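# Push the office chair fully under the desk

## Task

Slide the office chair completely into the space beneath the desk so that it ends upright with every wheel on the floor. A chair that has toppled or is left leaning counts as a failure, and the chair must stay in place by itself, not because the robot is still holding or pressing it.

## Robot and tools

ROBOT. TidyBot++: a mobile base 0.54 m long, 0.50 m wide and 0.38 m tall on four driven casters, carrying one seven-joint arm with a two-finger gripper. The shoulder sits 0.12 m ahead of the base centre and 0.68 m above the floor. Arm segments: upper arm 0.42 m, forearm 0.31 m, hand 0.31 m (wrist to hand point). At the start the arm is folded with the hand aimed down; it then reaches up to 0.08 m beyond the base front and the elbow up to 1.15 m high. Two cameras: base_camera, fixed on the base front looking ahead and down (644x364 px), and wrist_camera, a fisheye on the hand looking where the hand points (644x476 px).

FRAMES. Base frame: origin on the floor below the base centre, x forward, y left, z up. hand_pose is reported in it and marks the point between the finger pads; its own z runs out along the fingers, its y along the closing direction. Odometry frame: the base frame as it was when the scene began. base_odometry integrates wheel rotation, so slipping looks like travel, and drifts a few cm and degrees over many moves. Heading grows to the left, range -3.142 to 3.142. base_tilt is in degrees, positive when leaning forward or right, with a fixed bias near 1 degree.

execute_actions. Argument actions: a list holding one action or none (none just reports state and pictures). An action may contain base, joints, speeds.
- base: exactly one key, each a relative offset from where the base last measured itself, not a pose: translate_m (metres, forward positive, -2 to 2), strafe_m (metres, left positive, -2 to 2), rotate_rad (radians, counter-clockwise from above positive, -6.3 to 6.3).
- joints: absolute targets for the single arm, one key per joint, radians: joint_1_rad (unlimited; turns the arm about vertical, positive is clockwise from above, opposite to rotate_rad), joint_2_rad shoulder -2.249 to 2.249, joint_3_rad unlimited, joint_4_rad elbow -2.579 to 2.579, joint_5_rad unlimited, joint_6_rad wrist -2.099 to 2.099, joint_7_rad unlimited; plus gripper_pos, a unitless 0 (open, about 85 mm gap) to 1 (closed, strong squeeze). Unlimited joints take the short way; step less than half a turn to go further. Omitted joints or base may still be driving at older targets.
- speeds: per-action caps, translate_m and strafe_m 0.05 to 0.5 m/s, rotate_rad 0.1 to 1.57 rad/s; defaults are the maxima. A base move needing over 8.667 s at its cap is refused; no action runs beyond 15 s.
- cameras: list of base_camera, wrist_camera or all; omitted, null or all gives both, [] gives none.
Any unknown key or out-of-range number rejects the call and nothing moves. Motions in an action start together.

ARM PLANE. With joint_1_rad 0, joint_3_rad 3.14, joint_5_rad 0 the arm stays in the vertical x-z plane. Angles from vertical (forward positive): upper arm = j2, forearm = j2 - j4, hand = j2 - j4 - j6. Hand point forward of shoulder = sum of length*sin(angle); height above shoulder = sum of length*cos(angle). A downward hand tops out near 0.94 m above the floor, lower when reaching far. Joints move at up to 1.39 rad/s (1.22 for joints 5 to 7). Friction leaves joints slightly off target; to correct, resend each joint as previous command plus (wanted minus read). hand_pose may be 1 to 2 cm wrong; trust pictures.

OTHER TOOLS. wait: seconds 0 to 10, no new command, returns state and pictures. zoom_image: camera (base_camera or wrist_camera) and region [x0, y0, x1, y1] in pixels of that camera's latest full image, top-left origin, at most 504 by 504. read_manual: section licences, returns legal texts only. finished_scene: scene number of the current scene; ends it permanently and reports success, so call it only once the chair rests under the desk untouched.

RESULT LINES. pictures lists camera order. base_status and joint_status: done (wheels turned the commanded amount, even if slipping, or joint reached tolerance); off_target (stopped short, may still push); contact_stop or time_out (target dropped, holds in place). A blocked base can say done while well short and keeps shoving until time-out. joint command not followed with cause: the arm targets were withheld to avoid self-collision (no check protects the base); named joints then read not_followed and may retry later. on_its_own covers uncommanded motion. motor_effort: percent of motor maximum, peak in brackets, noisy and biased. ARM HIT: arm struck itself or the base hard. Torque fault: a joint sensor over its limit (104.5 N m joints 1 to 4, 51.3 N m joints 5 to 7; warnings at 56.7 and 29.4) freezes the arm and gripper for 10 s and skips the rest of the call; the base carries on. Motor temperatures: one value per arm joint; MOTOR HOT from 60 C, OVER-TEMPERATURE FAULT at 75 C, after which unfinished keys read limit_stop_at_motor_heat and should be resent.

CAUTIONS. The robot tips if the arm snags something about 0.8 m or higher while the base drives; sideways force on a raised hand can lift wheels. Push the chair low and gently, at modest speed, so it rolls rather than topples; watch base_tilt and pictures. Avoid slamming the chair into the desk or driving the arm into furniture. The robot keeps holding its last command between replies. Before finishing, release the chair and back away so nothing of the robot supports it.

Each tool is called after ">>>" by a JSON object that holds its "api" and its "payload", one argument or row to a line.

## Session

>>> {"api": "execute_actions", "payload": {
  "actions": []
}}

Scene clock: 0.00 s.
Motor temperatures (°C, as the motors report them): [30 31 30 31 34 41 39]
base_odometry: x=+0.000 y=+0.000 heading=+0.000 (m, m, rad; odometry frame)
base_tilt: forward=+0.4 right=+0.1 (deg)
base_status: not commanded
joint_positions: joint_1_rad=+0.003 joint_2_rad=-0.312 joint_3_rad=+3.137 joint_4_rad=-2.501 joint_5_rad=+0.041 joint_6_rad=-0.927 joint_7_rad=+1.570 gripper_pos=+0.000
joint_status: not commanded
motor_effort: joint_1_rad=-1 joint_2_rad=-3 joint_3_rad=+1 joint_4_rad=+15 joint_5_rad=+0 joint_6_rad=+0 joint_7_rad=+0 (%)
hand_pose: x=+0.2543 y=-0.0087 z=+0.5891 quat_wxyz=(+0.017, +1.000, +0.012, +0.013) (m; base frame)
pictures: base_camera, wrist_camera
camera_calibration (this result's frames):
wrist_camera: T_world_to_cam=[[-0.0224213, -0.999546, 0.0201442, -0.00418739], [-0.999744, 0.0223577, -0.00337668, 0.307844], [0.00292477, -0.0202147, -0.999791, 0.722542], [0, 0, 0, 1]] pos_world=[0.305558, 0.00353782, 0.723515]
Images, in order (width x height): base_camera 644x364, wrist_camera 644x476.

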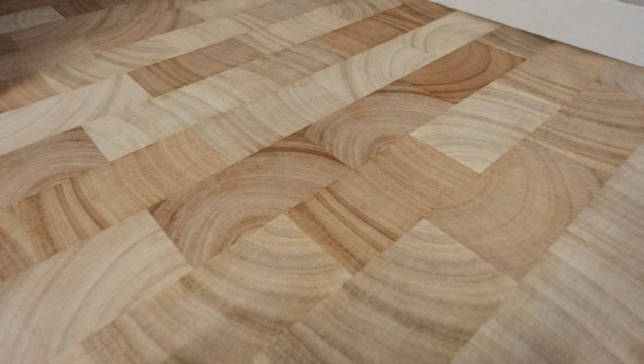

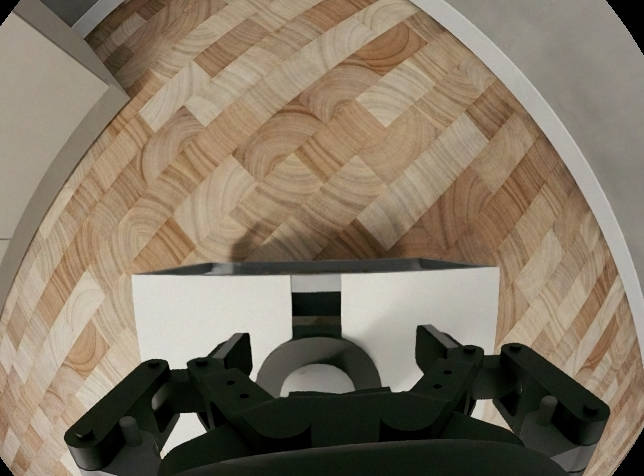

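>>> {"api": "execute_actions", "payload": {
  "actions": [
    {"joints": {"joint_6_rad": 0.45}}
  ],
  "cameras": ["wrist_camera"]
}}

Scene clock: 20.50 s.
Motor temperatures (°C, as the motors report them): [30 31 30 31 34 41 39]
base_odometry: x=+0.000 y=+0.000 heading=+0.000 (m, m, rad; odometry frame)
base_tilt: forward=+0.5 right=+0.0 (deg)
base_status: not commanded
joint_positions: joint_1_rad=+0.003 joint_2_rad=-0.312 joint_3_rad=+3.137 joint_4_rad=-2.500 joint_5_rad=+0.041 joint_6_rad=+0.442 joint_7_rad=+1.570 gripper_pos=+0.000
joint_status: all done
motor_effort: joint_1_rad=-1(2) joint_2_rad=-8(8) joint_3_rad=+1(1) joint_4_rad=+19(19) joint_5_rad=-1(0) joint_6_rad=+7(7) joint_7_rad=+1(0) (%)
hand_pose: x=+0.5526 y=+0.0077 z=+0.8462 quat_wxyz=(+0.005, +0.766, +0.020, +0.643) (m; base frame)
pictures: wrist_camera
camera_calibration (this result's frames):
wrist_camera: T_world_to_cam=[[0.0298405, -0.999444, -0.0148919, 0.0144961], [-0.198231, 0.00868532, -0.980117, 0.990323], [0.979701, 0.0321992, -0.197861, -0.239765], [0, 0, 0, 1]] pos_world=[0.430778, 0.0136071, 0.923408]
Images, in order (width x height): wrist_camera 644x476.

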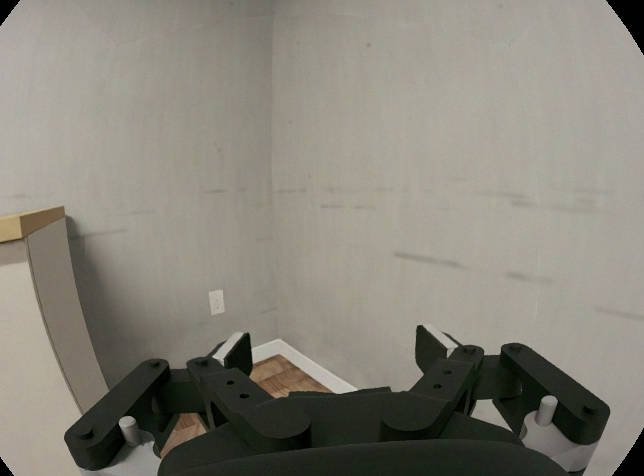

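>>> {"api": "execute_actions", "payload": {
  "actions": [
    {"base": {"rotate_rad": 1.1}}
  ],
  "cameras": ["wrist_camera"]
}}

Scene clock: 28.40 s.
Motor temperatures (°C, as the motors report them): [30 31 30 31 34 41 39]
base_odometry: x=+0.000 y=+0.000 heading=+1.100 (m, m, rad; odometry frame)
base_tilt: forward=+0.5 right=+0.1 (deg)
base_status: done
joint_positions: joint_1_rad=+0.003 joint_2_rad=-0.312 joint_3_rad=+3.136 joint_4_rad=-2.500 joint_5_rad=+0.041 joint_6_rad=+0.442 joint_7_rad=+1.570 gripper_pos=+0.000
joint_status: not commanded
motor_effort: joint_1_rad=-1(3) joint_2_rad=-7(8) joint_3_rad=+1(3) joint_4_rad=+19(19) joint_5_rad=-1(1) joint_6_rad=+7(7) joint_7_rad=+1(1) (%)
hand_pose: x=+0.5526 y=+0.0082 z=+0.8462 quat_wxyz=(+0.005, +0.766, +0.021, +0.643) (m; base frame)
pictures: wrist_camera
camera_calibration (this result's frames):
wrist_camera: T_world_to_cam=[[0.0309208, -0.999416, -0.0145465, 0.0141325], [-0.198241, 0.00813234, -0.98012, 0.990319], [0.979666, 0.0331898, -0.197873, -0.239741], [0, 0, 0, 1]] pos_world=[0.430751, 0.0140276, 0.923399]
Images, in order (width x height): wrist_camera 644x476.

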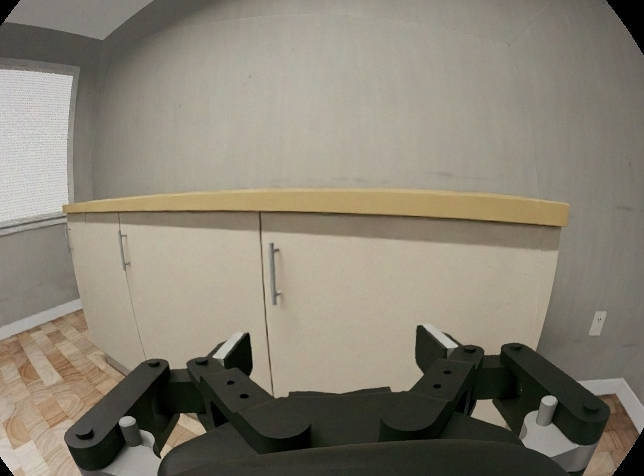

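>>> {"api": "execute_actions", "payload": {
  "actions": [
    {"base": {"rotate_rad": 1.3}}
  ],
  "cameras": ["wrist_camera"]
}}

Scene clock: 34.40 s.
Motor temperatures (°C, as the motors report them): [30 31 30 31 34 41 39]
base_odometry: x=+0.000 y=+0.000 heading=+2.399 (m, m, rad; odometry frame)
base_tilt: forward=+0.5 right=+0.0 (deg)
base_status: done
joint_positions: joint_1_rad=+0.003 joint_2_rad=-0.312 joint_3_rad=+3.136 joint_4_rad=-2.500 joint_5_rad=+0.041 joint_6_rad=+0.442 joint_7_rad=+1.570 gripper_pos=+0.000
joint_status: not commanded
motor_effort: joint_1_rad=-2(3) joint_2_rad=-8(9) joint_3_rad=+1(2) joint_4_rad=+19(18) joint_5_rad=-1(1) joint_6_rad=+7(7) joint_7_rad=+0(0) (%)
hand_pose: x=+0.5526 y=+0.0085 z=+0.8462 quat_wxyz=(+0.005, +0.766, +0.021, +0.643) (m; base frame)
pictures: wrist_camera
camera_calibration (this result's frames):
wrist_camera: T_world_to_cam=[[0.0314895, -0.999401, -0.0143655, 0.0139415], [-0.198246, 0.00784196, -0.980121, 0.990317], [0.979646, 0.0337115, -0.19788, -0.239728], [0, 0, 0, 1]] pos_world=[0.430736, 0.0142488, 0.923394]
Images, in order (width x height): wrist_camera 644x476.

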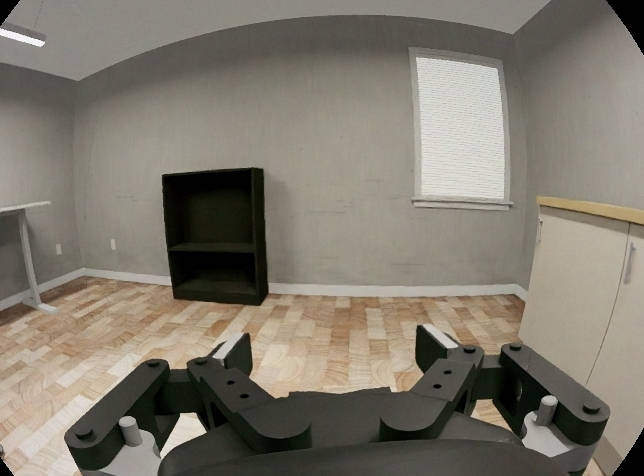

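>>> {"api": "execute_actions", "payload": {
  "actions": [
    {"base": {"rotate_rad": 1.0}}
  ]
}}

Scene clock: 39.47 s.
Motor temperatures (°C, as the motors report them): [30 31 30 31 34 41 39]
base_odometry: x=+0.000 y=+0.000 heading=-2.885 (m, m, rad; odometry frame)
base_tilt: forward=+0.5 right=+0.1 (deg)
base_status: done
joint_positions: joint_1_rad=+0.003 joint_2_rad=-0.312 joint_3_rad=+3.135 joint_4_rad=-2.500 joint_5_rad=+0.041 joint_6_rad=+0.442 joint_7_rad=+1.570 gripper_pos=+0.000
joint_status: not commanded
motor_effort: joint_1_rad=-1(3) joint_2_rad=-7(8) joint_3_rad=+1(3) joint_4_rad=+19(19) joint_5_rad=-1(1) joint_6_rad=+7(7) joint_7_rad=+0(0) (%)
hand_pose: x=+0.5526 y=+0.0087 z=+0.8462 quat_wxyz=(+0.004, +0.766, +0.021, +0.643) (m; base frame)
pictures: base_camera, wrist_camera
camera_calibration (this result's frames):
wrist_camera: T_world_to_cam=[[0.031896, -0.99939, -0.014238, 0.0138064], [-0.198249, 0.00763629, -0.980122, 0.990316], [0.979633, 0.0340846, -0.197884, -0.239719], [0, 0, 0, 1]] pos_world=[0.430726, 0.0144063, 0.92339]
Images, in order (width x height): base_camera 644x364, wrist_camera 644x476.

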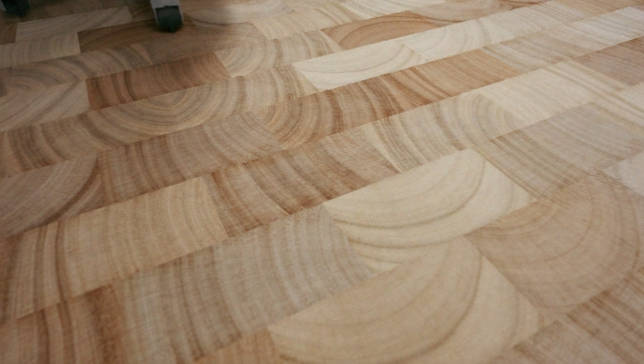

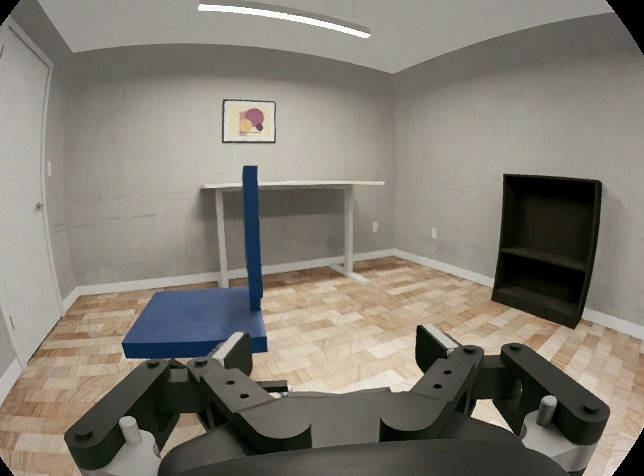

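>>> {"api": "execute_actions", "payload": {
  "actions": [
    {"base": {"rotate_rad": -0.42}, "joints": {"joint_6_rad": -0.91, "gripper_pos": 1.0}}
  ],
  "cameras": []
}}

>>> {"api": "execute_actions", "payload": {
  "actions": [
    {"base": {"translate_m": 0.22}}
  ],
  "cameras": []
}}

>>> {"api": "execute_actions", "payload": {
  "actions": [
    {"base": {"strafe_m": 0.99}}
  ]
}}

Scene clock: 161.07 s.
Motor temperatures (°C, as the motors report them): [30 30 30 32 34 41 39]
base_odometry: x=+0.000 y=+0.000 heading=+2.980 (m, m, rad; odometry frame)
base_tilt: forward=+0.5 right=+0.1 (deg)
base_status: done
joint_positions: joint_1_rad=+0.003 joint_2_rad=-0.312 joint_3_rad=+3.136 joint_4_rad=-2.500 joint_5_rad=+0.041 joint_6_rad=-0.902 joint_7_rad=+1.570 gripper_pos=+0.999
joint_status: all done
motor_effort: joint_1_rad=-1(3) joint_2_rad=-2(8) joint_3_rad=+1(2) joint_4_rad=+14(18) joint_5_rad=+0(1) joint_6_rad=+0(7) joint_7_rad=+1(1) (%)
hand_pose: x=+0.2624 y=-0.0084 z=+0.5897 quat_wxyz=(+0.017, +0.999, +0.013, +0.026) (m; base frame)
pictures: none
No camera images: the call's "cameras" was empty. Leave "cameras" out to get every camera's image.

Scene clock: 162.73 s.
Motor temperatures (°C, as the motors report them): [30 30 30 32 34 41 39]
base_odometry: x=-0.217 y=+0.035 heading=+2.981 (m, m, rad; odometry frame)
base_tilt: forward=+0.5 right=+0.1 (deg)
base_status: done
joint_positions: joint_1_rad=+0.003 joint_2_rad=-0.310 joint_3_rad=+3.136 joint_4_rad=-2.499 joint_5_rad=+0.041 joint_6_rad=-0.902 joint_7_rad=+1.570 gripper_pos=+0.999
joint_status: not commanded
motor_effort: joint_1_rad=-2(2) joint_2_rad=-3(6) joint_3_rad=+1(1) joint_4_rad=+14(15) joint_5_rad=+0(0) joint_6_rad=-1(0) joint_7_rad=+1(1) (%)
hand_pose: x=+0.2625 y=-0.0084 z=+0.5895 quat_wxyz=(+0.017, +0.999, +0.013, +0.025) (m; base frame)
pictures: none
No camera images: the call's "cameras" was empty. Leave "cameras" out to get every camera's image.

Scene clock: 166.07 s.
Motor temperatures (°C, as the motors report them): [30 30 30 32 34 41 39]
base_odometry: x=-0.377 y=-0.942 heading=+2.980 (m, m, rad; odometry frame)
base_tilt: forward=+0.5 right=+0.1 (deg)
base_status: done
joint_positions: joint_1_rad=+0.003 joint_2_rad=-0.310 joint_3_rad=+3.136 joint_4_rad=-2.499 joint_5_rad=+0.041 joint_6_rad=-0.902 joint_7_rad=+1.570 gripper_pos=+0.999
joint_status: not commanded
motor_effort: joint_1_rad=-1(1) joint_2_rad=-3(3) joint_3_rad=+1(2) joint_4_rad=+14(13) joint_5_rad=+0(0) joint_6_rad=+0(0) joint_7_rad=+1(0) (%)
hand_pose: x=+0.2625 y=-0.0084 z=+0.5895 quat_wxyz=(+0.017, +0.999, +0.013, +0.025) (m; base frame)
pictures: base_camera, wrist_camera
camera_calibration (this result's frames):
wrist_camera: T_world_to_cam=[[-0.021087, -0.999592, 0.0192776, -0.00353614], [-0.999423, 0.0205617, -0.0270527, 0.329894], [0.0266453, -0.0198369, -0.999448, 0.716451], [0, 0, 0, 1]] pos_world=[0.310539, 0.00389431, 0.725049]
Images, in order (width x height): base_camera 644x364, wrist_camera 644x476.

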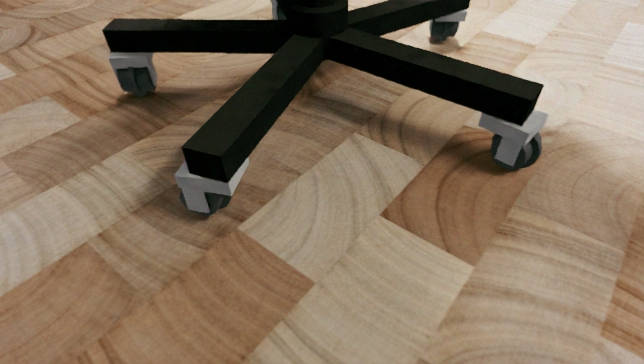

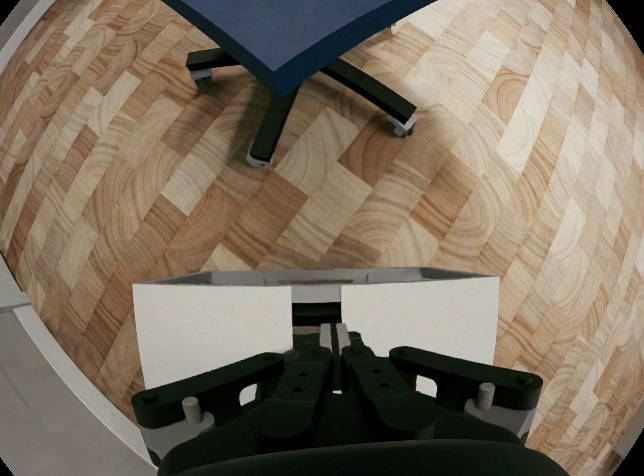

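>>> {"api": "execute_actions", "payload": {
  "actions": [
    {"base": {"translate_m": 0.19}, "speeds": {"translate_m": 0.3}}
  ],
  "cameras": []
}}

>>> {"api": "execute_actions", "payload": {
  "actions": [
    {"base": {"translate_m": 0.4}, "speeds": {"translate_m": 0.13}}
  ]
}}

Scene clock: 185.93 s.
Motor temperatures (°C, as the motors report them): [30 30 30 32 34 41 39]
base_odometry: x=-0.564 y=-0.912 heading=+2.980 (m, m, rad; odometry frame)
base_tilt: forward=+0.5 right=+0.1 (deg)
base_status: done
joint_positions: joint_1_rad=+0.003 joint_2_rad=-0.309 joint_3_rad=+3.136 joint_4_rad=-2.499 joint_5_rad=+0.041 joint_6_rad=-0.902 joint_7_rad=+1.570 gripper_pos=+0.999
joint_status: not commanded
motor_effort: joint_1_rad=-1(2) joint_2_rad=-3(5) joint_3_rad=+1(2) joint_4_rad=+14(14) joint_5_rad=+0(0) joint_6_rad=+0(0) joint_7_rad=+1(1) (%)
hand_pose: x=+0.2626 y=-0.0084 z=+0.5895 quat_wxyz=(+0.017, +0.999, +0.013, +0.025) (m; base frame)
pictures: none
No camera images: the call's "cameras" was empty. Leave "cameras" out to get every camera's image.

Scene clock: 189.63 s.
Motor temperatures (°C, as the motors report them): [30 30 30 32 34 41 39]
base_odometry: x=-0.959 y=-0.848 heading=+2.980 (m, m, rad; odometry frame)
base_tilt: forward=+0.5 right=+0.1 (deg)
base_status: done
joint_positions: joint_1_rad=+0.003 joint_2_rad=-0.311 joint_3_rad=+3.136 joint_4_rad=-2.499 joint_5_rad=+0.041 joint_6_rad=-0.902 joint_7_rad=+1.570 gripper_pos=+0.999
joint_status: not commanded
motor_effort: joint_1_rad=-1(1) joint_2_rad=-3(5) joint_3_rad=+1(2) joint_4_rad=+13(15) joint_5_rad=-1(0) joint_6_rad=-1(1) joint_7_rad=+0(1) (%)
hand_pose: x=+0.2627 y=-0.0084 z=+0.5897 quat_wxyz=(+0.017, +0.999, +0.013, +0.026) (m; base frame)
pictures: base_camera, wrist_camera
camera_calibration (this result's frames):
wrist_camera: T_world_to_cam=[[-0.0211038, -0.999592, 0.019255, -0.00351644], [-0.999391, 0.0205564, -0.0281962, 0.330797], [0.0277889, -0.0198383, -0.999417, 0.716331], [0, 0, 0, 1]] pos_world=[0.310615, 0.00389578, 0.725308]
Images, in order (width x height): base_camera 644x364, wrist_camera 644x476.

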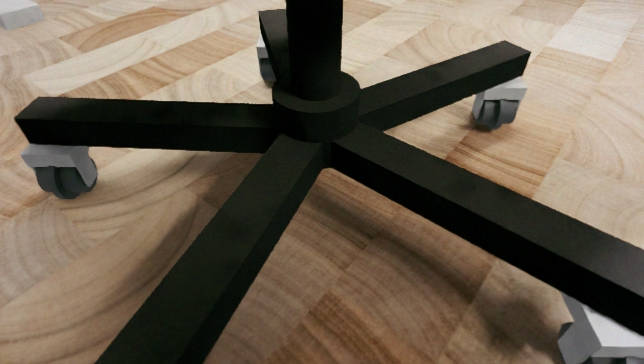

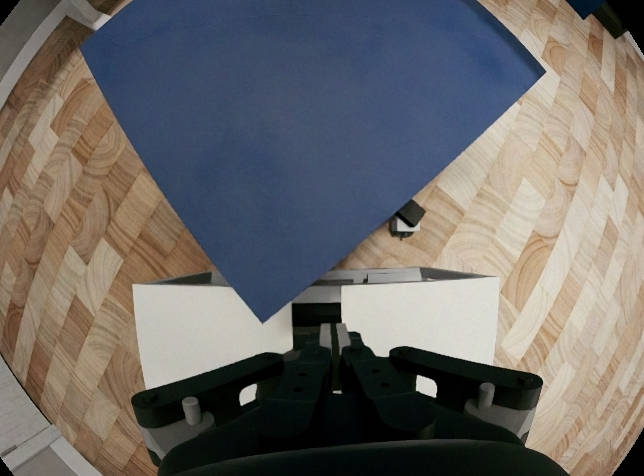

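>>> {"api": "execute_actions", "payload": {
  "actions": [
    {"base": {"translate_m": 0.6}, "speeds": {"translate_m": 0.15}}
  ]
}}

Scene clock: 224.87 s.
Motor temperatures (°C, as the motors report them): [30 30 30 32 34 41 39]
base_odometry: x=-1.552 y=-0.751 heading=+2.980 (m, m, rad; odometry frame)
base_tilt: forward=+0.5 right=+0.1 (deg)
base_status: done
joint_positions: joint_1_rad=+0.003 joint_2_rad=-0.312 joint_3_rad=+3.136 joint_4_rad=-2.499 joint_5_rad=+0.041 joint_6_rad=-0.902 joint_7_rad=+1.570 gripper_pos=+0.999
joint_status: not commanded
motor_effort: joint_1_rad=-1(2) joint_2_rad=-3(4) joint_3_rad=+1(2) joint_4_rad=+14(16) joint_5_rad=+0(0) joint_6_rad=+0(1) joint_7_rad=+1(1) (%)
hand_pose: x=+0.2628 y=-0.0084 z=+0.5898 quat_wxyz=(+0.017, +0.999, +0.013, +0.026) (m; base frame)
pictures: base_camera, wrist_camera
camera_calibration (this result's frames):
wrist_camera: T_world_to_cam=[[-0.0211243, -0.999592, 0.0192364, -0.00350289], [-0.999361, 0.0205565, -0.0292518, 0.331426], [0.0288444, -0.0198421, -0.999387, 0.71616], [0, 0, 0, 1]] pos_world=[0.310483, 0.00389566, 0.725483]
Images, in order (width x height): base_camera 644x364, wrist_camera 644x476.

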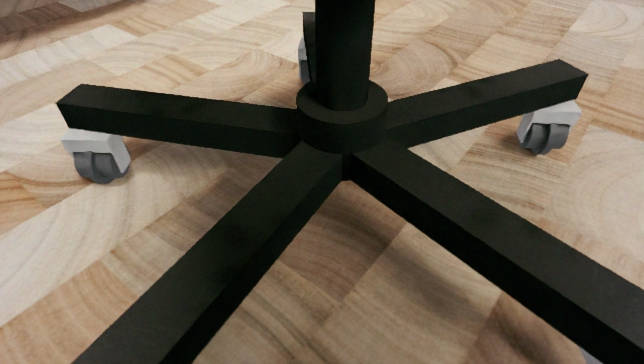

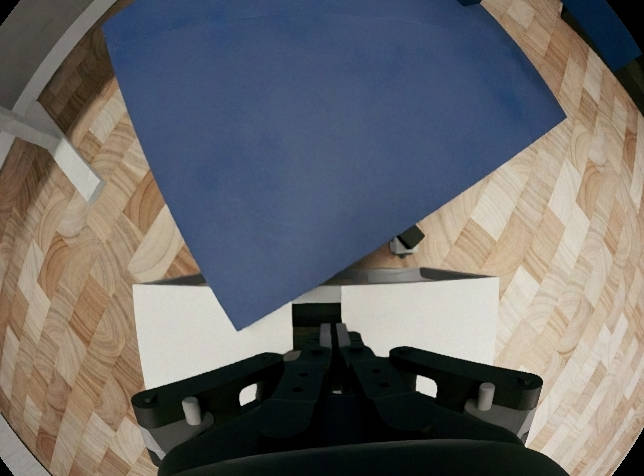

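>>> {"api": "execute_actions", "payload": {
  "actions": [
    {"base": {"translate_m": -0.25}}
  ],
  "cameras": []
}}

>>> {"api": "execute_actions", "payload": {
  "actions": [
    {"base": {"rotate_rad": 0.8}}
  ],
  "cameras": ["wrist_camera"]
}}

>>> {"api": "execute_actions", "payload": {
  "actions": [
    {"base": {"translate_m": -0.8}}
  ],
  "cameras": []
}}

>>> {"api": "execute_actions", "payload": {
  "actions": [
    {"base": {"strafe_m": -0.33}, "joints": {"joint_1_rad": 0.03, "joint_2_rad": 1.45, "joint_4_rad": -1.253, "joint_6_rad": 1.13, "gripper_pos": 1.0}}
  ]
}}

Scene clock: 346.70 s.
Motor temperatures (°C, as the motors report them): [30 30 30 32 34 41 39]
base_odometry: x=-1.305 y=-0.792 heading=+2.980 (m, m, rad; odometry frame)
base_tilt: forward=+0.5 right=+0.1 (deg)
base_status: done
joint_positions: joint_1_rad=+0.003 joint_2_rad=-0.315 joint_3_rad=+3.136 joint_4_rad=-2.501 joint_5_rad=+0.041 joint_6_rad=-0.902 joint_7_rad=+1.570 gripper_pos=+0.999
joint_status: not commanded
motor_effort: joint_1_rad=-1(1) joint_2_rad=-2(5) joint_3_rad=+1(2) joint_4_rad=+14(15) joint_5_rad=+0(0) joint_6_rad=+0(0) joint_7_rad=+0(1) (%)
hand_pose: x=+0.2619 y=-0.0084 z=+0.5896 quat_wxyz=(+0.017, +0.999, +0.013, +0.027) (m; base frame)
pictures: none
No camera images: the call's "cameras" was empty. Leave "cameras" out to get every camera's image.

Scene clock: 348.40 s.
Motor temperatures (°C, as the motors report them): [30 30 30 32 34 41 39]
base_odometry: x=-1.305 y=-0.792 heading=-2.504 (m, m, rad; odometry frame)
base_tilt: forward=+0.4 right=+0.0 (deg)
base_status: done
joint_positions: joint_1_rad=+0.003 joint_2_rad=-0.315 joint_3_rad=+3.136 joint_4_rad=-2.501 joint_5_rad=+0.041 joint_6_rad=-0.902 joint_7_rad=+1.570 gripper_pos=+0.999
joint_status: not commanded
motor_effort: joint_1_rad=-2(1) joint_2_rad=-3(3) joint_3_rad=+1(2) joint_4_rad=+13(14) joint_5_rad=+0(0) joint_6_rad=+0(0) joint_7_rad=+1(1) (%)
hand_pose: x=+0.2619 y=-0.0084 z=+0.5896 quat_wxyz=(+0.017, +0.999, +0.013, +0.027) (m; base frame)
pictures: wrist_camera
camera_calibration (this result's frames):
wrist_camera: T_world_to_cam=[[-0.0211459, -0.999591, 0.0192305, -0.00351295], [-0.999333, 0.0205595, -0.0301957, 0.331129], [0.029788, -0.0198561, -0.999359, 0.715754], [0, 0, 0, 1]] pos_world=[0.309512, 0.00389277, 0.725362]
Images, in order (width x height): wrist_camera 644x476.

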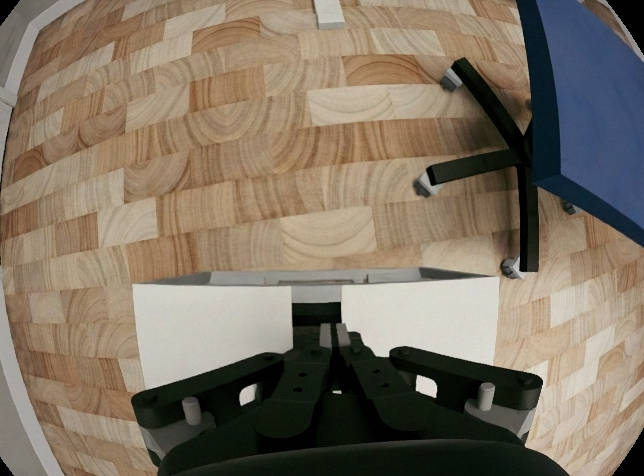

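Scene clock: 351.33 s.
Motor temperatures (°C, as the motors report them): [30 30 30 32 34 41 39]
base_odometry: x=-0.662 y=-0.315 heading=-2.503 (m, m, rad; odometry frame)
base_tilt: forward=+0.5 right=+0.1 (deg)
base_status: done
joint_positions: joint_1_rad=+0.003 joint_2_rad=-0.315 joint_3_rad=+3.136 joint_4_rad=-2.501 joint_5_rad=+0.041 joint_6_rad=-0.902 joint_7_rad=+1.570 gripper_pos=+0.999
joint_status: not commanded
motor_effort: joint_1_rad=-1(2) joint_2_rad=-3(5) joint_3_rad=+1(1) joint_4_rad=+14(15) joint_5_rad=+0(0) joint_6_rad=-1(1) joint_7_rad=+1(1) (%)
hand_pose: x=+0.2618 y=-0.0084 z=+0.5895 quat_wxyz=(+0.017, +0.999, +0.013, +0.026) (m; base frame)
pictures: none
No camera images: the call's "cameras" was empty. Leave "cameras" out to get every camera's image.

Scene clock: 354.33 s.
Motor temperatures (°C, as the motors report them): [30 30 30 32 34 41 39]
base_odometry: x=-0.859 y=-0.049 heading=-2.504 (m, m, rad; odometry frame)
base_tilt: forward=+0.5 right=+0.1 (deg)
base_status: done
joint_positions: joint_1_rad=+0.015 joint_2_rad=+1.449 joint_3_rad=+3.137 joint_4_rad=-1.266 joint_5_rad=+0.041 joint_6_rad=+1.099 joint_7_rad=+1.570 gripper_pos=+0.999
joint_status: all done
motor_effort: joint_1_rad=-1(3) joint_2_rad=-51(53) joint_3_rad=+0(1) joint_4_rad=+12(15) joint_5_rad=-1(0) joint_6_rad=+7(6) joint_7_rad=+1(1) (%)
hand_pose: x=+0.9777 y=+0.0014 z=+0.4331 quat_wxyz=(-0.004, +0.723, +0.012, +0.691) (m; base frame)
pictures: base_camera, wrist_camera
camera_calibration (this result's frames):
wrist_camera: T_world_to_cam=[[0.0338316, -0.99877, -0.0362404, -0.00523024], [-0.0695281, 0.0338213, -0.997007, 0.551176], [0.997006, 0.03625, -0.0682983, -0.810816], [0, 0, 0, 1]] pos_world=[0.846887, 0.0055268, 0.493959]
Images, in order (width x height): base_camera 644x364, wrist_camera 644x476.

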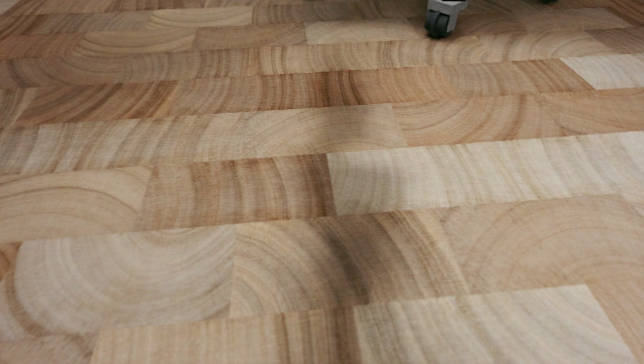

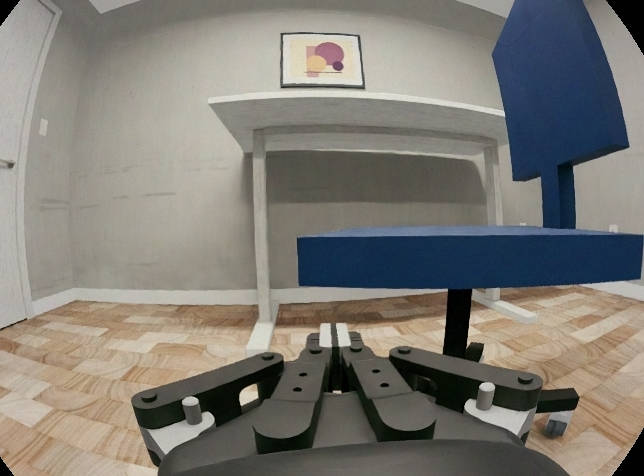

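>>> {"api": "zoom_image", "payload": {
  "camera": "base_camera",
  "region": [70, 60, 574, 344]
}}

Region (70, 60, 574, 344) of base_camera's 644x364 image, scaled by 1.000; it fills the top 284 rows of this view, and the rest is white.

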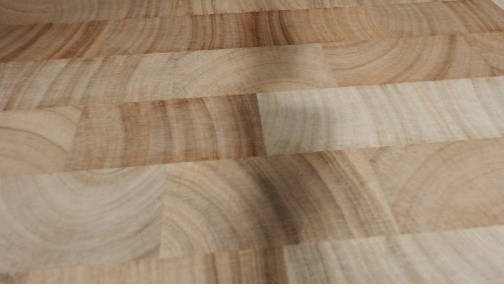

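>>> {"api": "execute_actions", "payload": {
  "actions": [
    {"base": {"translate_m": 0.13}, "joints": {"joint_6_rad": 1.18}, "speeds": {"translate_m": 0.2}}
  ],
  "cameras": ["wrist_camera"]
}}

Scene clock: 406.67 s.
Motor temperatures (°C, as the motors report them): [30 31 30 32 34 41 39]
base_odometry: x=-0.964 y=-0.127 heading=-2.504 (m, m, rad; odometry frame)
base_tilt: forward=+0.5 right=+0.1 (deg)
base_status: done
joint_positions: joint_1_rad=+0.016 joint_2_rad=+1.450 joint_3_rad=+3.137 joint_4_rad=-1.260 joint_5_rad=+0.041 joint_6_rad=+1.155 joint_7_rad=+1.570 gripper_pos=+0.999
joint_status: all done
motor_effort: joint_1_rad=-2(2) joint_2_rad=-52(53) joint_3_rad=+0(1) joint_4_rad=+12(14) joint_5_rad=-1(1) joint_6_rad=+7(8) joint_7_rad=+1(1) (%)
hand_pose: x=+0.9794 y=+0.0010 z=+0.4520 quat_wxyz=(-0.004, +0.701, +0.012, +0.713) (m; base frame)
pictures: wrist_camera
camera_calibration (this result's frames):
wrist_camera: T_world_to_cam=[[0.0358808, -0.998732, -0.0353185, -0.00749523], [-0.00949704, 0.0349989, -0.999342, 0.512351], [0.999311, 0.0361926, -0.0082292, -0.840537], [0, 0, 0, 1]] pos_world=[0.845093, 0.00500383, 0.504832]
Images, in order (width x height): wrist_camera 644x476.

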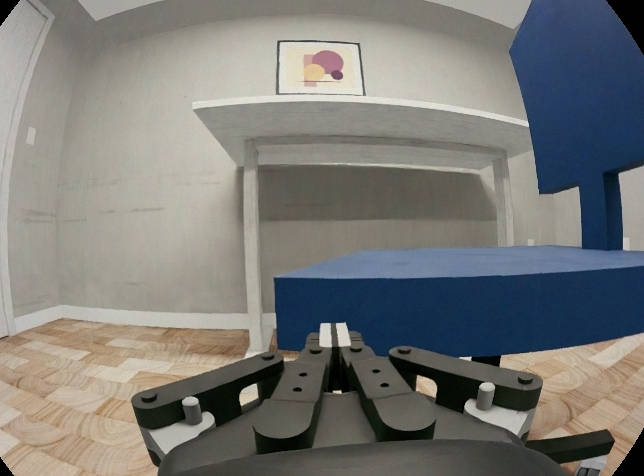

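>>> {"api": "execute_actions", "payload": {
  "actions": [
    {"base": {"translate_m": 0.17}, "speeds": {"translate_m": 0.07}}
  ]
}}

Scene clock: 416.67 s.
Motor temperatures (°C, as the motors report them): [30 32 30 32 34 41 39]
base_odometry: x=-1.101 y=-0.228 heading=-2.505 (m, m, rad; odometry frame)
base_tilt: forward=+0.5 right=+0.0 (deg)
base_status: done
joint_positions: joint_1_rad=+0.012 joint_2_rad=+1.451 joint_3_rad=+3.135 joint_4_rad=-1.260 joint_5_rad=+0.041 joint_6_rad=+1.155 joint_7_rad=+1.570 gripper_pos=+0.999
joint_status: not commanded
motor_effort: joint_1_rad=+3(6) joint_2_rad=-53(54) joint_3_rad=+2(3) joint_4_rad=+13(17) joint_5_rad=-3(5) joint_6_rad=+7(8) joint_7_rad=+1(0) (%)
hand_pose: x=+0.9792 y=+0.0052 z=+0.4514 quat_wxyz=(-0.006, +0.702, +0.013, +0.713) (m; base frame)
pictures: base_camera, wrist_camera
camera_calibration (this result's frames):
wrist_camera: T_world_to_cam=[[0.0402733, -0.998491, -0.0373456, -0.00665056], [-0.00986647, 0.0369767, -0.999267, 0.511975], [0.99914, 0.0406122, -0.0083624, -0.840329], [0, 0, 0, 1]] pos_world=[0.844925, 0.00855597, 0.504324]
Images, in order (width x height): base_camera 644x364, wrist_camera 644x476.

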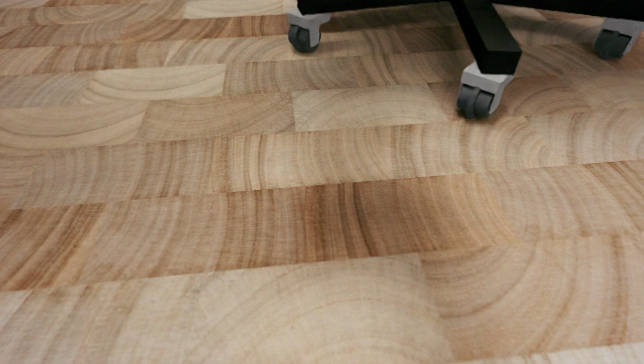

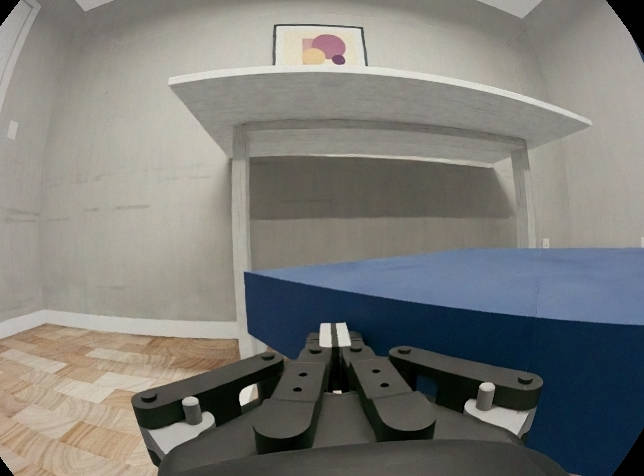

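>>> {"api": "execute_actions", "payload": {
  "actions": [
    {"base": {"translate_m": -0.02}, "joints": {"joint_7_rad": 3.14}, "speeds": {"translate_m": 0.2}}
  ]
}}

Scene clock: 458.00 s.
Motor temperatures (°C, as the motors report them): [30 32 30 32 34 41 39]
base_odometry: x=-1.085 y=-0.216 heading=-2.505 (m, m, rad; odometry frame)
base_tilt: forward=+0.5 right=+0.1 (deg)
base_status: done
joint_positions: joint_1_rad=+0.022 joint_2_rad=+1.451 joint_3_rad=+3.135 joint_4_rad=-1.257 joint_5_rad=+0.041 joint_6_rad=+1.155 joint_7_rad=+3.119 gripper_pos=+0.999
joint_status: all done
motor_effort: joint_1_rad=-1(2) joint_2_rad=-51(54) joint_3_rad=+0(1) joint_4_rad=+13(14) joint_5_rad=-1(3) joint_6_rad=+7(8) joint_7_rad=+0(0) (%)
hand_pose: x=+0.9800 y=-0.0040 z=+0.4527 quat_wxyz=(+0.497, +0.495, +0.496, +0.512) (m; base frame)
pictures: base_camera, wrist_camera
camera_calibration (this result's frames):
wrist_camera: T_world_to_cam=[[-0.00407199, -0.0594543, 0.998223, -0.437396], [-0.00752968, -0.998201, -0.0594837, 0.0816913], [0.999963, -0.00775851, 0.00361699, -0.847159], [0, 0, 0, 1]] pos_world=[0.845962, 0.0489666, 0.444542]
Images, in order (width x height): base_camera 644x364, wrist_camera 644x476.

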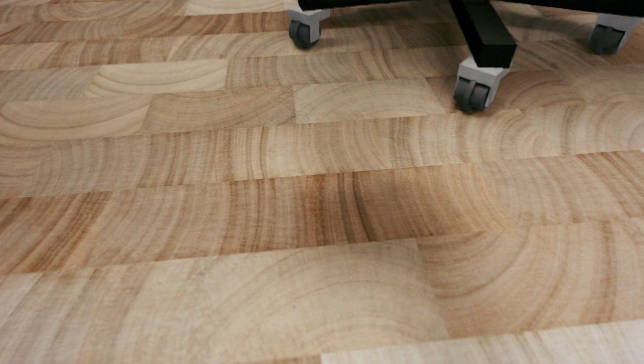

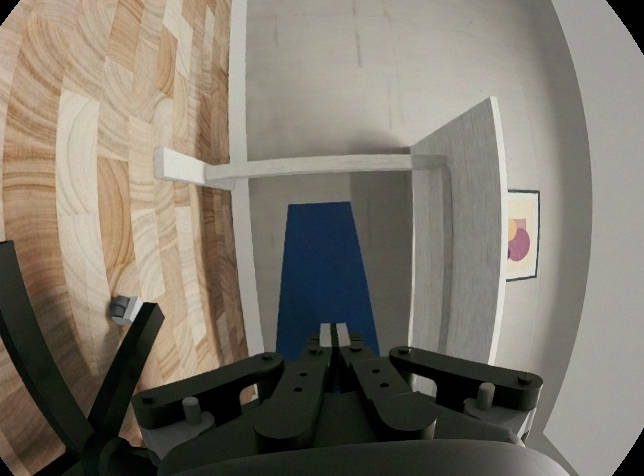

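>>> {"api": "execute_actions", "payload": {
  "actions": [
    {"base": {"translate_m": 0.13}, "speeds": {"translate_m": 0.07}}
  ]
}}

Scene clock: 465.23 s.
Motor temperatures (°C, as the motors report them): [30 32 30 32 34 41 39]
base_odometry: x=-1.189 y=-0.293 heading=-2.505 (m, m, rad; odometry frame)
base_tilt: forward=+0.5 right=+0.1 (deg)
base_status: done
joint_positions: joint_1_rad=+0.004 joint_2_rad=+1.451 joint_3_rad=+3.133 joint_4_rad=-1.257 joint_5_rad=+0.041 joint_6_rad=+1.155 joint_7_rad=+3.119 gripper_pos=+0.999
joint_status: not commanded
motor_effort: joint_1_rad=+3(7) joint_2_rad=-52(53) joint_3_rad=+2(3) joint_4_rad=+13(15) joint_5_rad=-2(5) joint_6_rad=+7(8) joint_7_rad=+1(1) (%)
hand_pose: x=+0.9799 y=+0.0124 z=+0.4526 quat_wxyz=(+0.492, +0.490, +0.500, +0.517) (m; base frame)
pictures: base_camera, wrist_camera
camera_calibration (this result's frames):
wrist_camera: T_world_to_cam=[[-0.00290771, -0.0612972, 0.998115, -0.437404], [0.0111118, -0.99806, -0.0612615, 0.080631], [0.999934, 0.0109128, 0.0035832, -0.847112], [0, 0, 0, 1]] pos_world=[0.844888, 0.0629073, 0.444554]
Images, in order (width x height): base_camera 644x364, wrist_camera 644x476.

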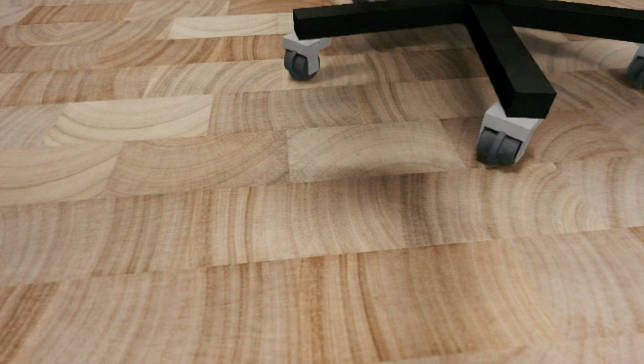

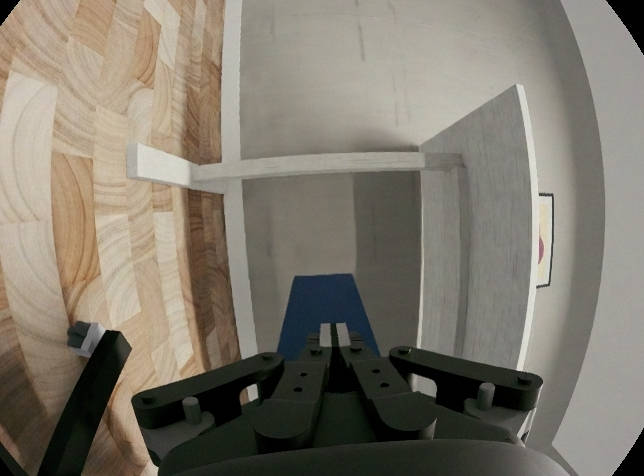

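>>> {"api": "execute_actions", "payload": {
  "actions": [
    {"base": {"translate_m": -0.45}}
  ],
  "cameras": []
}}

>>> {"api": "execute_actions", "payload": {
  "actions": [
    {"base": {"rotate_rad": 0.09}, "joints": {"joint_1_rad": 0.03, "joint_2_rad": 0.742, "joint_4_rad": -2.445, "joint_6_rad": 1.6, "joint_7_rad": 1.57}}
  ]
}}

Scene clock: 496.13 s.
Motor temperatures (°C, as the motors report them): [30 33 30 32 34 41 39]
base_odometry: x=-0.827 y=-0.026 heading=-2.505 (m, m, rad; odometry frame)
base_tilt: forward=+0.5 right=+0.0 (deg)
base_status: done
joint_positions: joint_1_rad=+0.022 joint_2_rad=+1.451 joint_3_rad=+3.133 joint_4_rad=-1.254 joint_5_rad=+0.041 joint_6_rad=+1.155 joint_7_rad=+3.119 gripper_pos=+0.999
joint_status: not commanded
motor_effort: joint_1_rad=-2(5) joint_2_rad=-51(54) joint_3_rad=-1(1) joint_4_rad=+12(14) joint_5_rad=+0(3) joint_6_rad=+8(8) joint_7_rad=+0(0) (%)
hand_pose: x=+0.9808 y=-0.0029 z=+0.4540 quat_wxyz=(+0.498, +0.494, +0.495, +0.513) (m; base frame)
pictures: none
No camera images: the call's "cameras" was empty. Leave "cameras" out to get every camera's image.

Scene clock: 498.63 s.
Motor temperatures (°C, as the motors report them): [30 33 30 32 34 41 39]
base_odometry: x=-0.827 y=-0.026 heading=-2.415 (m, m, rad; odometry frame)
base_tilt: forward=+0.5 right=+0.0 (deg)
base_status: done
joint_positions: joint_1_rad=+0.025 joint_2_rad=+0.750 joint_3_rad=+3.132 joint_4_rad=-2.435 joint_5_rad=+0.041 joint_6_rad=+1.569 joint_7_rad=+1.608 gripper_pos=+0.999
joint_status: all done
motor_effort: joint_1_rad=-1(8) joint_2_rad=-31(53) joint_3_rad=+0(2) joint_4_rad=+4(12) joint_5_rad=+0(2) joint_6_rad=+7(7) joint_7_rad=+1(0) (%)
hand_pose: x=+0.7028 y=+0.0036 z=+0.6616 quat_wxyz=(+0.002, +0.723, +0.019, +0.691) (m; base frame)
pictures: base_camera, wrist_camera
camera_calibration (this result's frames):
wrist_camera: T_world_to_cam=[[0.0354409, -0.999208, -0.0180692, 0.00131034], [-0.0698285, 0.0155604, -0.997438, 0.760356], [0.996929, 0.0366119, -0.0692217, -0.520527], [0, 0, 0, 1]] pos_world=[0.571977, 0.00853533, 0.7224]
Images, in order (width x height): base_camera 644x364, wrist_camera 644x476.

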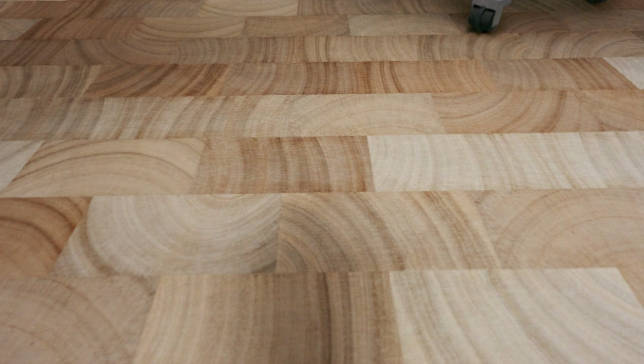

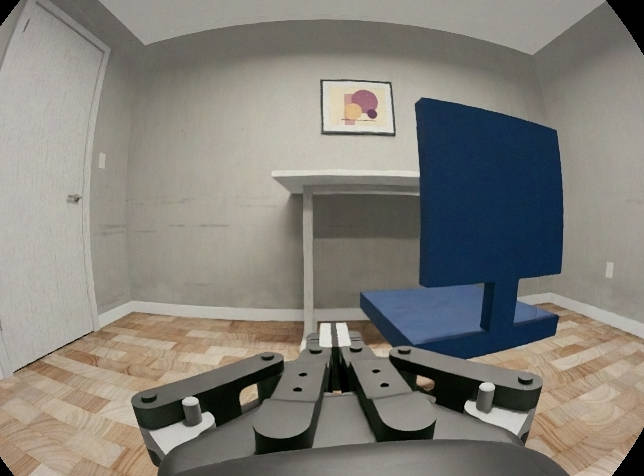

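>>> {"api": "execute_actions", "payload": {
  "actions": [
    {"base": {"strafe_m": -0.34}, "joints": {"gripper_pos": 0.0}}
  ],
  "cameras": []
}}

>>> {"api": "execute_actions", "payload": {
  "actions": [
    {"base": {"translate_m": 0.33}}
  ]
}}

Scene clock: 522.87 s.
Motor temperatures (°C, as the motors report them): [30 33 30 31 34 41 39]
base_odometry: x=-1.053 y=+0.229 heading=-2.415 (m, m, rad; odometry frame)
base_tilt: forward=+0.5 right=+0.1 (deg)
base_status: done
joint_positions: joint_1_rad=+0.035 joint_2_rad=+0.750 joint_3_rad=+3.135 joint_4_rad=-2.436 joint_5_rad=+0.041 joint_6_rad=+1.570 joint_7_rad=+1.608 gripper_pos=+0.000
joint_status: all done
motor_effort: joint_1_rad=-2(1) joint_2_rad=-31(32) joint_3_rad=+0(1) joint_4_rad=+5(5) joint_5_rad=-1(0) joint_6_rad=+7(8) joint_7_rad=+1(0) (%)
hand_pose: x=+0.7026 y=-0.0032 z=+0.6617 quat_wxyz=(+0.007, +0.723, +0.015, +0.691) (m; base frame)
pictures: none
No camera images: the call's "cameras" was empty. Leave "cameras" out to get every camera's image.

Scene clock: 524.83 s.
Motor temperatures (°C, as the motors report them): [30 33 30 31 34 41 39]
base_odometry: x=-1.300 y=+0.010 heading=-2.416 (m, m, rad; odometry frame)
base_tilt: forward=+0.5 right=+0.1 (deg)
base_status: done
joint_positions: joint_1_rad=+0.035 joint_2_rad=+0.749 joint_3_rad=+3.135 joint_4_rad=-2.439 joint_5_rad=+0.041 joint_6_rad=+1.571 joint_7_rad=+1.608 gripper_pos=+0.000
joint_status: not commanded
motor_effort: joint_1_rad=-2(2) joint_2_rad=-31(33) joint_3_rad=+0(0) joint_4_rad=+5(6) joint_5_rad=+0(0) joint_6_rad=+7(8) joint_7_rad=+1(1) (%)
hand_pose: x=+0.7016 y=-0.0032 z=+0.6615 quat_wxyz=(+0.007, +0.723, +0.015, +0.690) (m; base frame)
pictures: base_camera, wrist_camera
camera_calibration (this result's frames):
wrist_camera: T_world_to_cam=[[0.0238825, -0.999582, -0.0162963, 0.00154735], [-0.0710547, 0.0145625, -0.997366, 0.76109], [0.997186, 0.0249775, -0.0706772, -0.518372], [0, 0, 0, 1]] pos_world=[0.570956, 0.00341096, 0.722474]
Images, in order (width x height): base_camera 644x364, wrist_camera 644x476.

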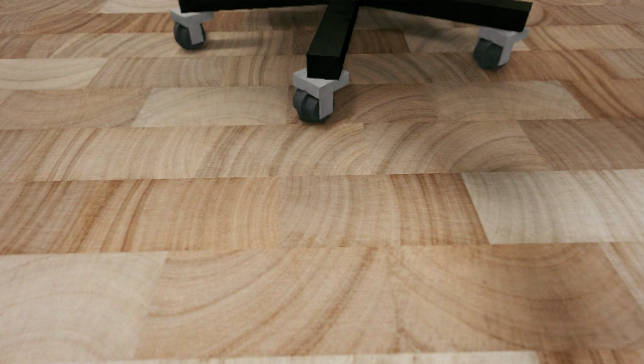

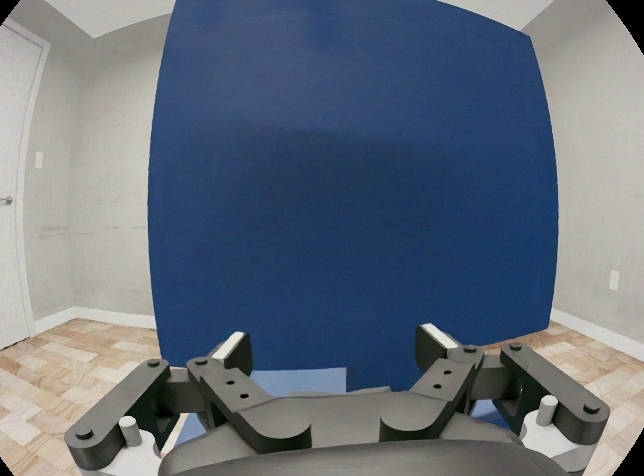

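>>> {"api": "execute_actions", "payload": {
  "actions": [
    {"base": {"translate_m": 0.22}, "speeds": {"translate_m": 0.09}}
  ]
}}

Scene clock: 540.13 s.
Motor temperatures (°C, as the motors report them): [30 33 30 31 34 41 39]
base_odometry: x=-1.465 y=-0.136 heading=-2.416 (m, m, rad; odometry frame)
base_tilt: forward=+0.5 right=+0.1 (deg)
base_status: done
joint_positions: joint_1_rad=+0.034 joint_2_rad=+0.746 joint_3_rad=+3.138 joint_4_rad=-2.450 joint_5_rad=+0.041 joint_6_rad=+1.573 joint_7_rad=+1.608 gripper_pos=+0.000
joint_status: not commanded
motor_effort: joint_1_rad=-1(4) joint_2_rad=-31(32) joint_3_rad=+0(2) joint_4_rad=+4(10) joint_5_rad=+0(2) joint_6_rad=+7(8) joint_7_rad=+1(1) (%)
hand_pose: x=+0.6982 y=-0.0042 z=+0.6606 quat_wxyz=(+0.008, +0.725, +0.015, +0.688) (m; base frame)
pictures: base_camera, wrist_camera
camera_calibration (this result's frames):
wrist_camera: T_world_to_cam=[[0.022023, -0.999649, -0.0147339, 0.000910659], [-0.0767887, 0.0130026, -0.996963, 0.763636], [0.996804, 0.0230875, -0.0764754, -0.510911], [0, 0, 0, 1]] pos_world=[0.567897, 0.00277673, 0.722258]
Images, in order (width x height): base_camera 644x364, wrist_camera 644x476.

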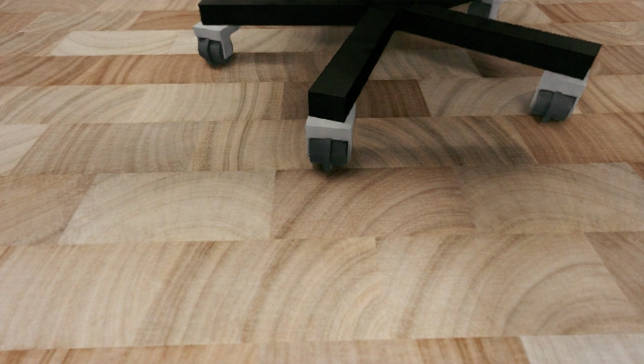

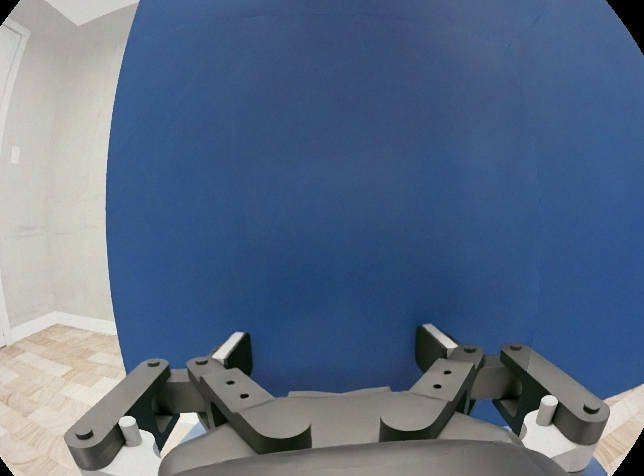

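>>> {"api": "execute_actions", "payload": {
  "actions": [
    {"base": {"translate_m": -0.04}, "speeds": {"translate_m": 0.2}}
  ],
  "cameras": []
}}

>>> {"api": "execute_actions", "payload": {
  "actions": [
    {"base": {"strafe_m": -0.12}, "speeds": {"strafe_m": 0.3}}
  ],
  "cameras": ["wrist_camera"]
}}

Scene clock: 548.17 s.
Motor temperatures (°C, as the motors report them): [30 33 30 31 34 41 39]
base_odometry: x=-1.435 y=-0.110 heading=-2.416 (m, m, rad; odometry frame)
base_tilt: forward=+0.5 right=+0.0 (deg)
base_status: done
joint_positions: joint_1_rad=+0.034 joint_2_rad=+0.746 joint_3_rad=+3.138 joint_4_rad=-2.449 joint_5_rad=+0.041 joint_6_rad=+1.573 joint_7_rad=+1.608 gripper_pos=+0.000
joint_status: not commanded
motor_effort: joint_1_rad=-1(1) joint_2_rad=-31(33) joint_3_rad=+0(0) joint_4_rad=+5(5) joint_5_rad=+0(0) joint_6_rad=+8(7) joint_7_rad=+1(1) (%)
hand_pose: x=+0.6985 y=-0.0042 z=+0.6613 quat_wxyz=(+0.008, +0.725, +0.015, +0.689) (m; base frame)
pictures: none
No camera images: the call's "cameras" was empty. Leave "cameras" out to get every camera's image.

Scene clock: 549.50 s.
Motor temperatures (°C, as the motors report them): [30 33 30 31 34 41 39]
base_odometry: x=-1.515 y=-0.020 heading=-2.416 (m, m, rad; odometry frame)
base_tilt: forward=+0.5 right=+0.1 (deg)
base_status: done
joint_positions: joint_1_rad=+0.037 joint_2_rad=+0.746 joint_3_rad=+3.138 joint_4_rad=-2.449 joint_5_rad=+0.041 joint_6_rad=+1.573 joint_7_rad=+1.608 gripper_pos=+0.000
joint_status: not commanded
motor_effort: joint_1_rad=-2(5) joint_2_rad=-31(31) joint_3_rad=+0(1) joint_4_rad=+4(5) joint_5_rad=+0(0) joint_6_rad=+7(7) joint_7_rad=+1(1) (%)
hand_pose: x=+0.6985 y=-0.0060 z=+0.6613 quat_wxyz=(+0.009, +0.725, +0.014, +0.689) (m; base frame)
pictures: wrist_camera
camera_calibration (this result's frames):
wrist_camera: T_world_to_cam=[[0.0188594, -0.999717, -0.0145252, 0.00112498], [-0.0750419, 0.0130714, -0.997095, 0.763254], [0.997002, 0.0198946, -0.0747741, -0.512421], [0, 0, 0, 1]] pos_world=[0.568139, 0.00134221, 0.722737]
Images, in order (width x height): wrist_camera 644x476.

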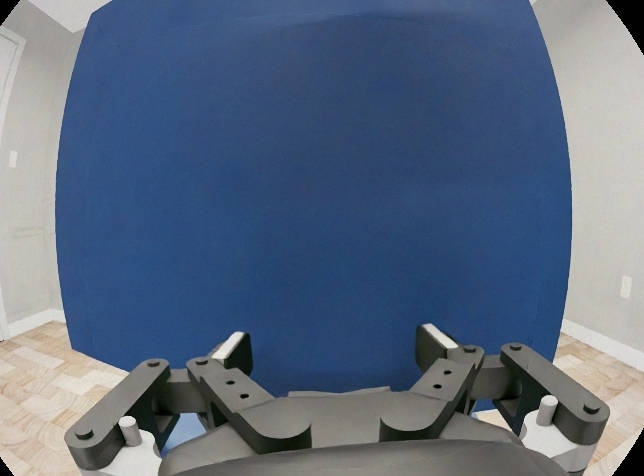

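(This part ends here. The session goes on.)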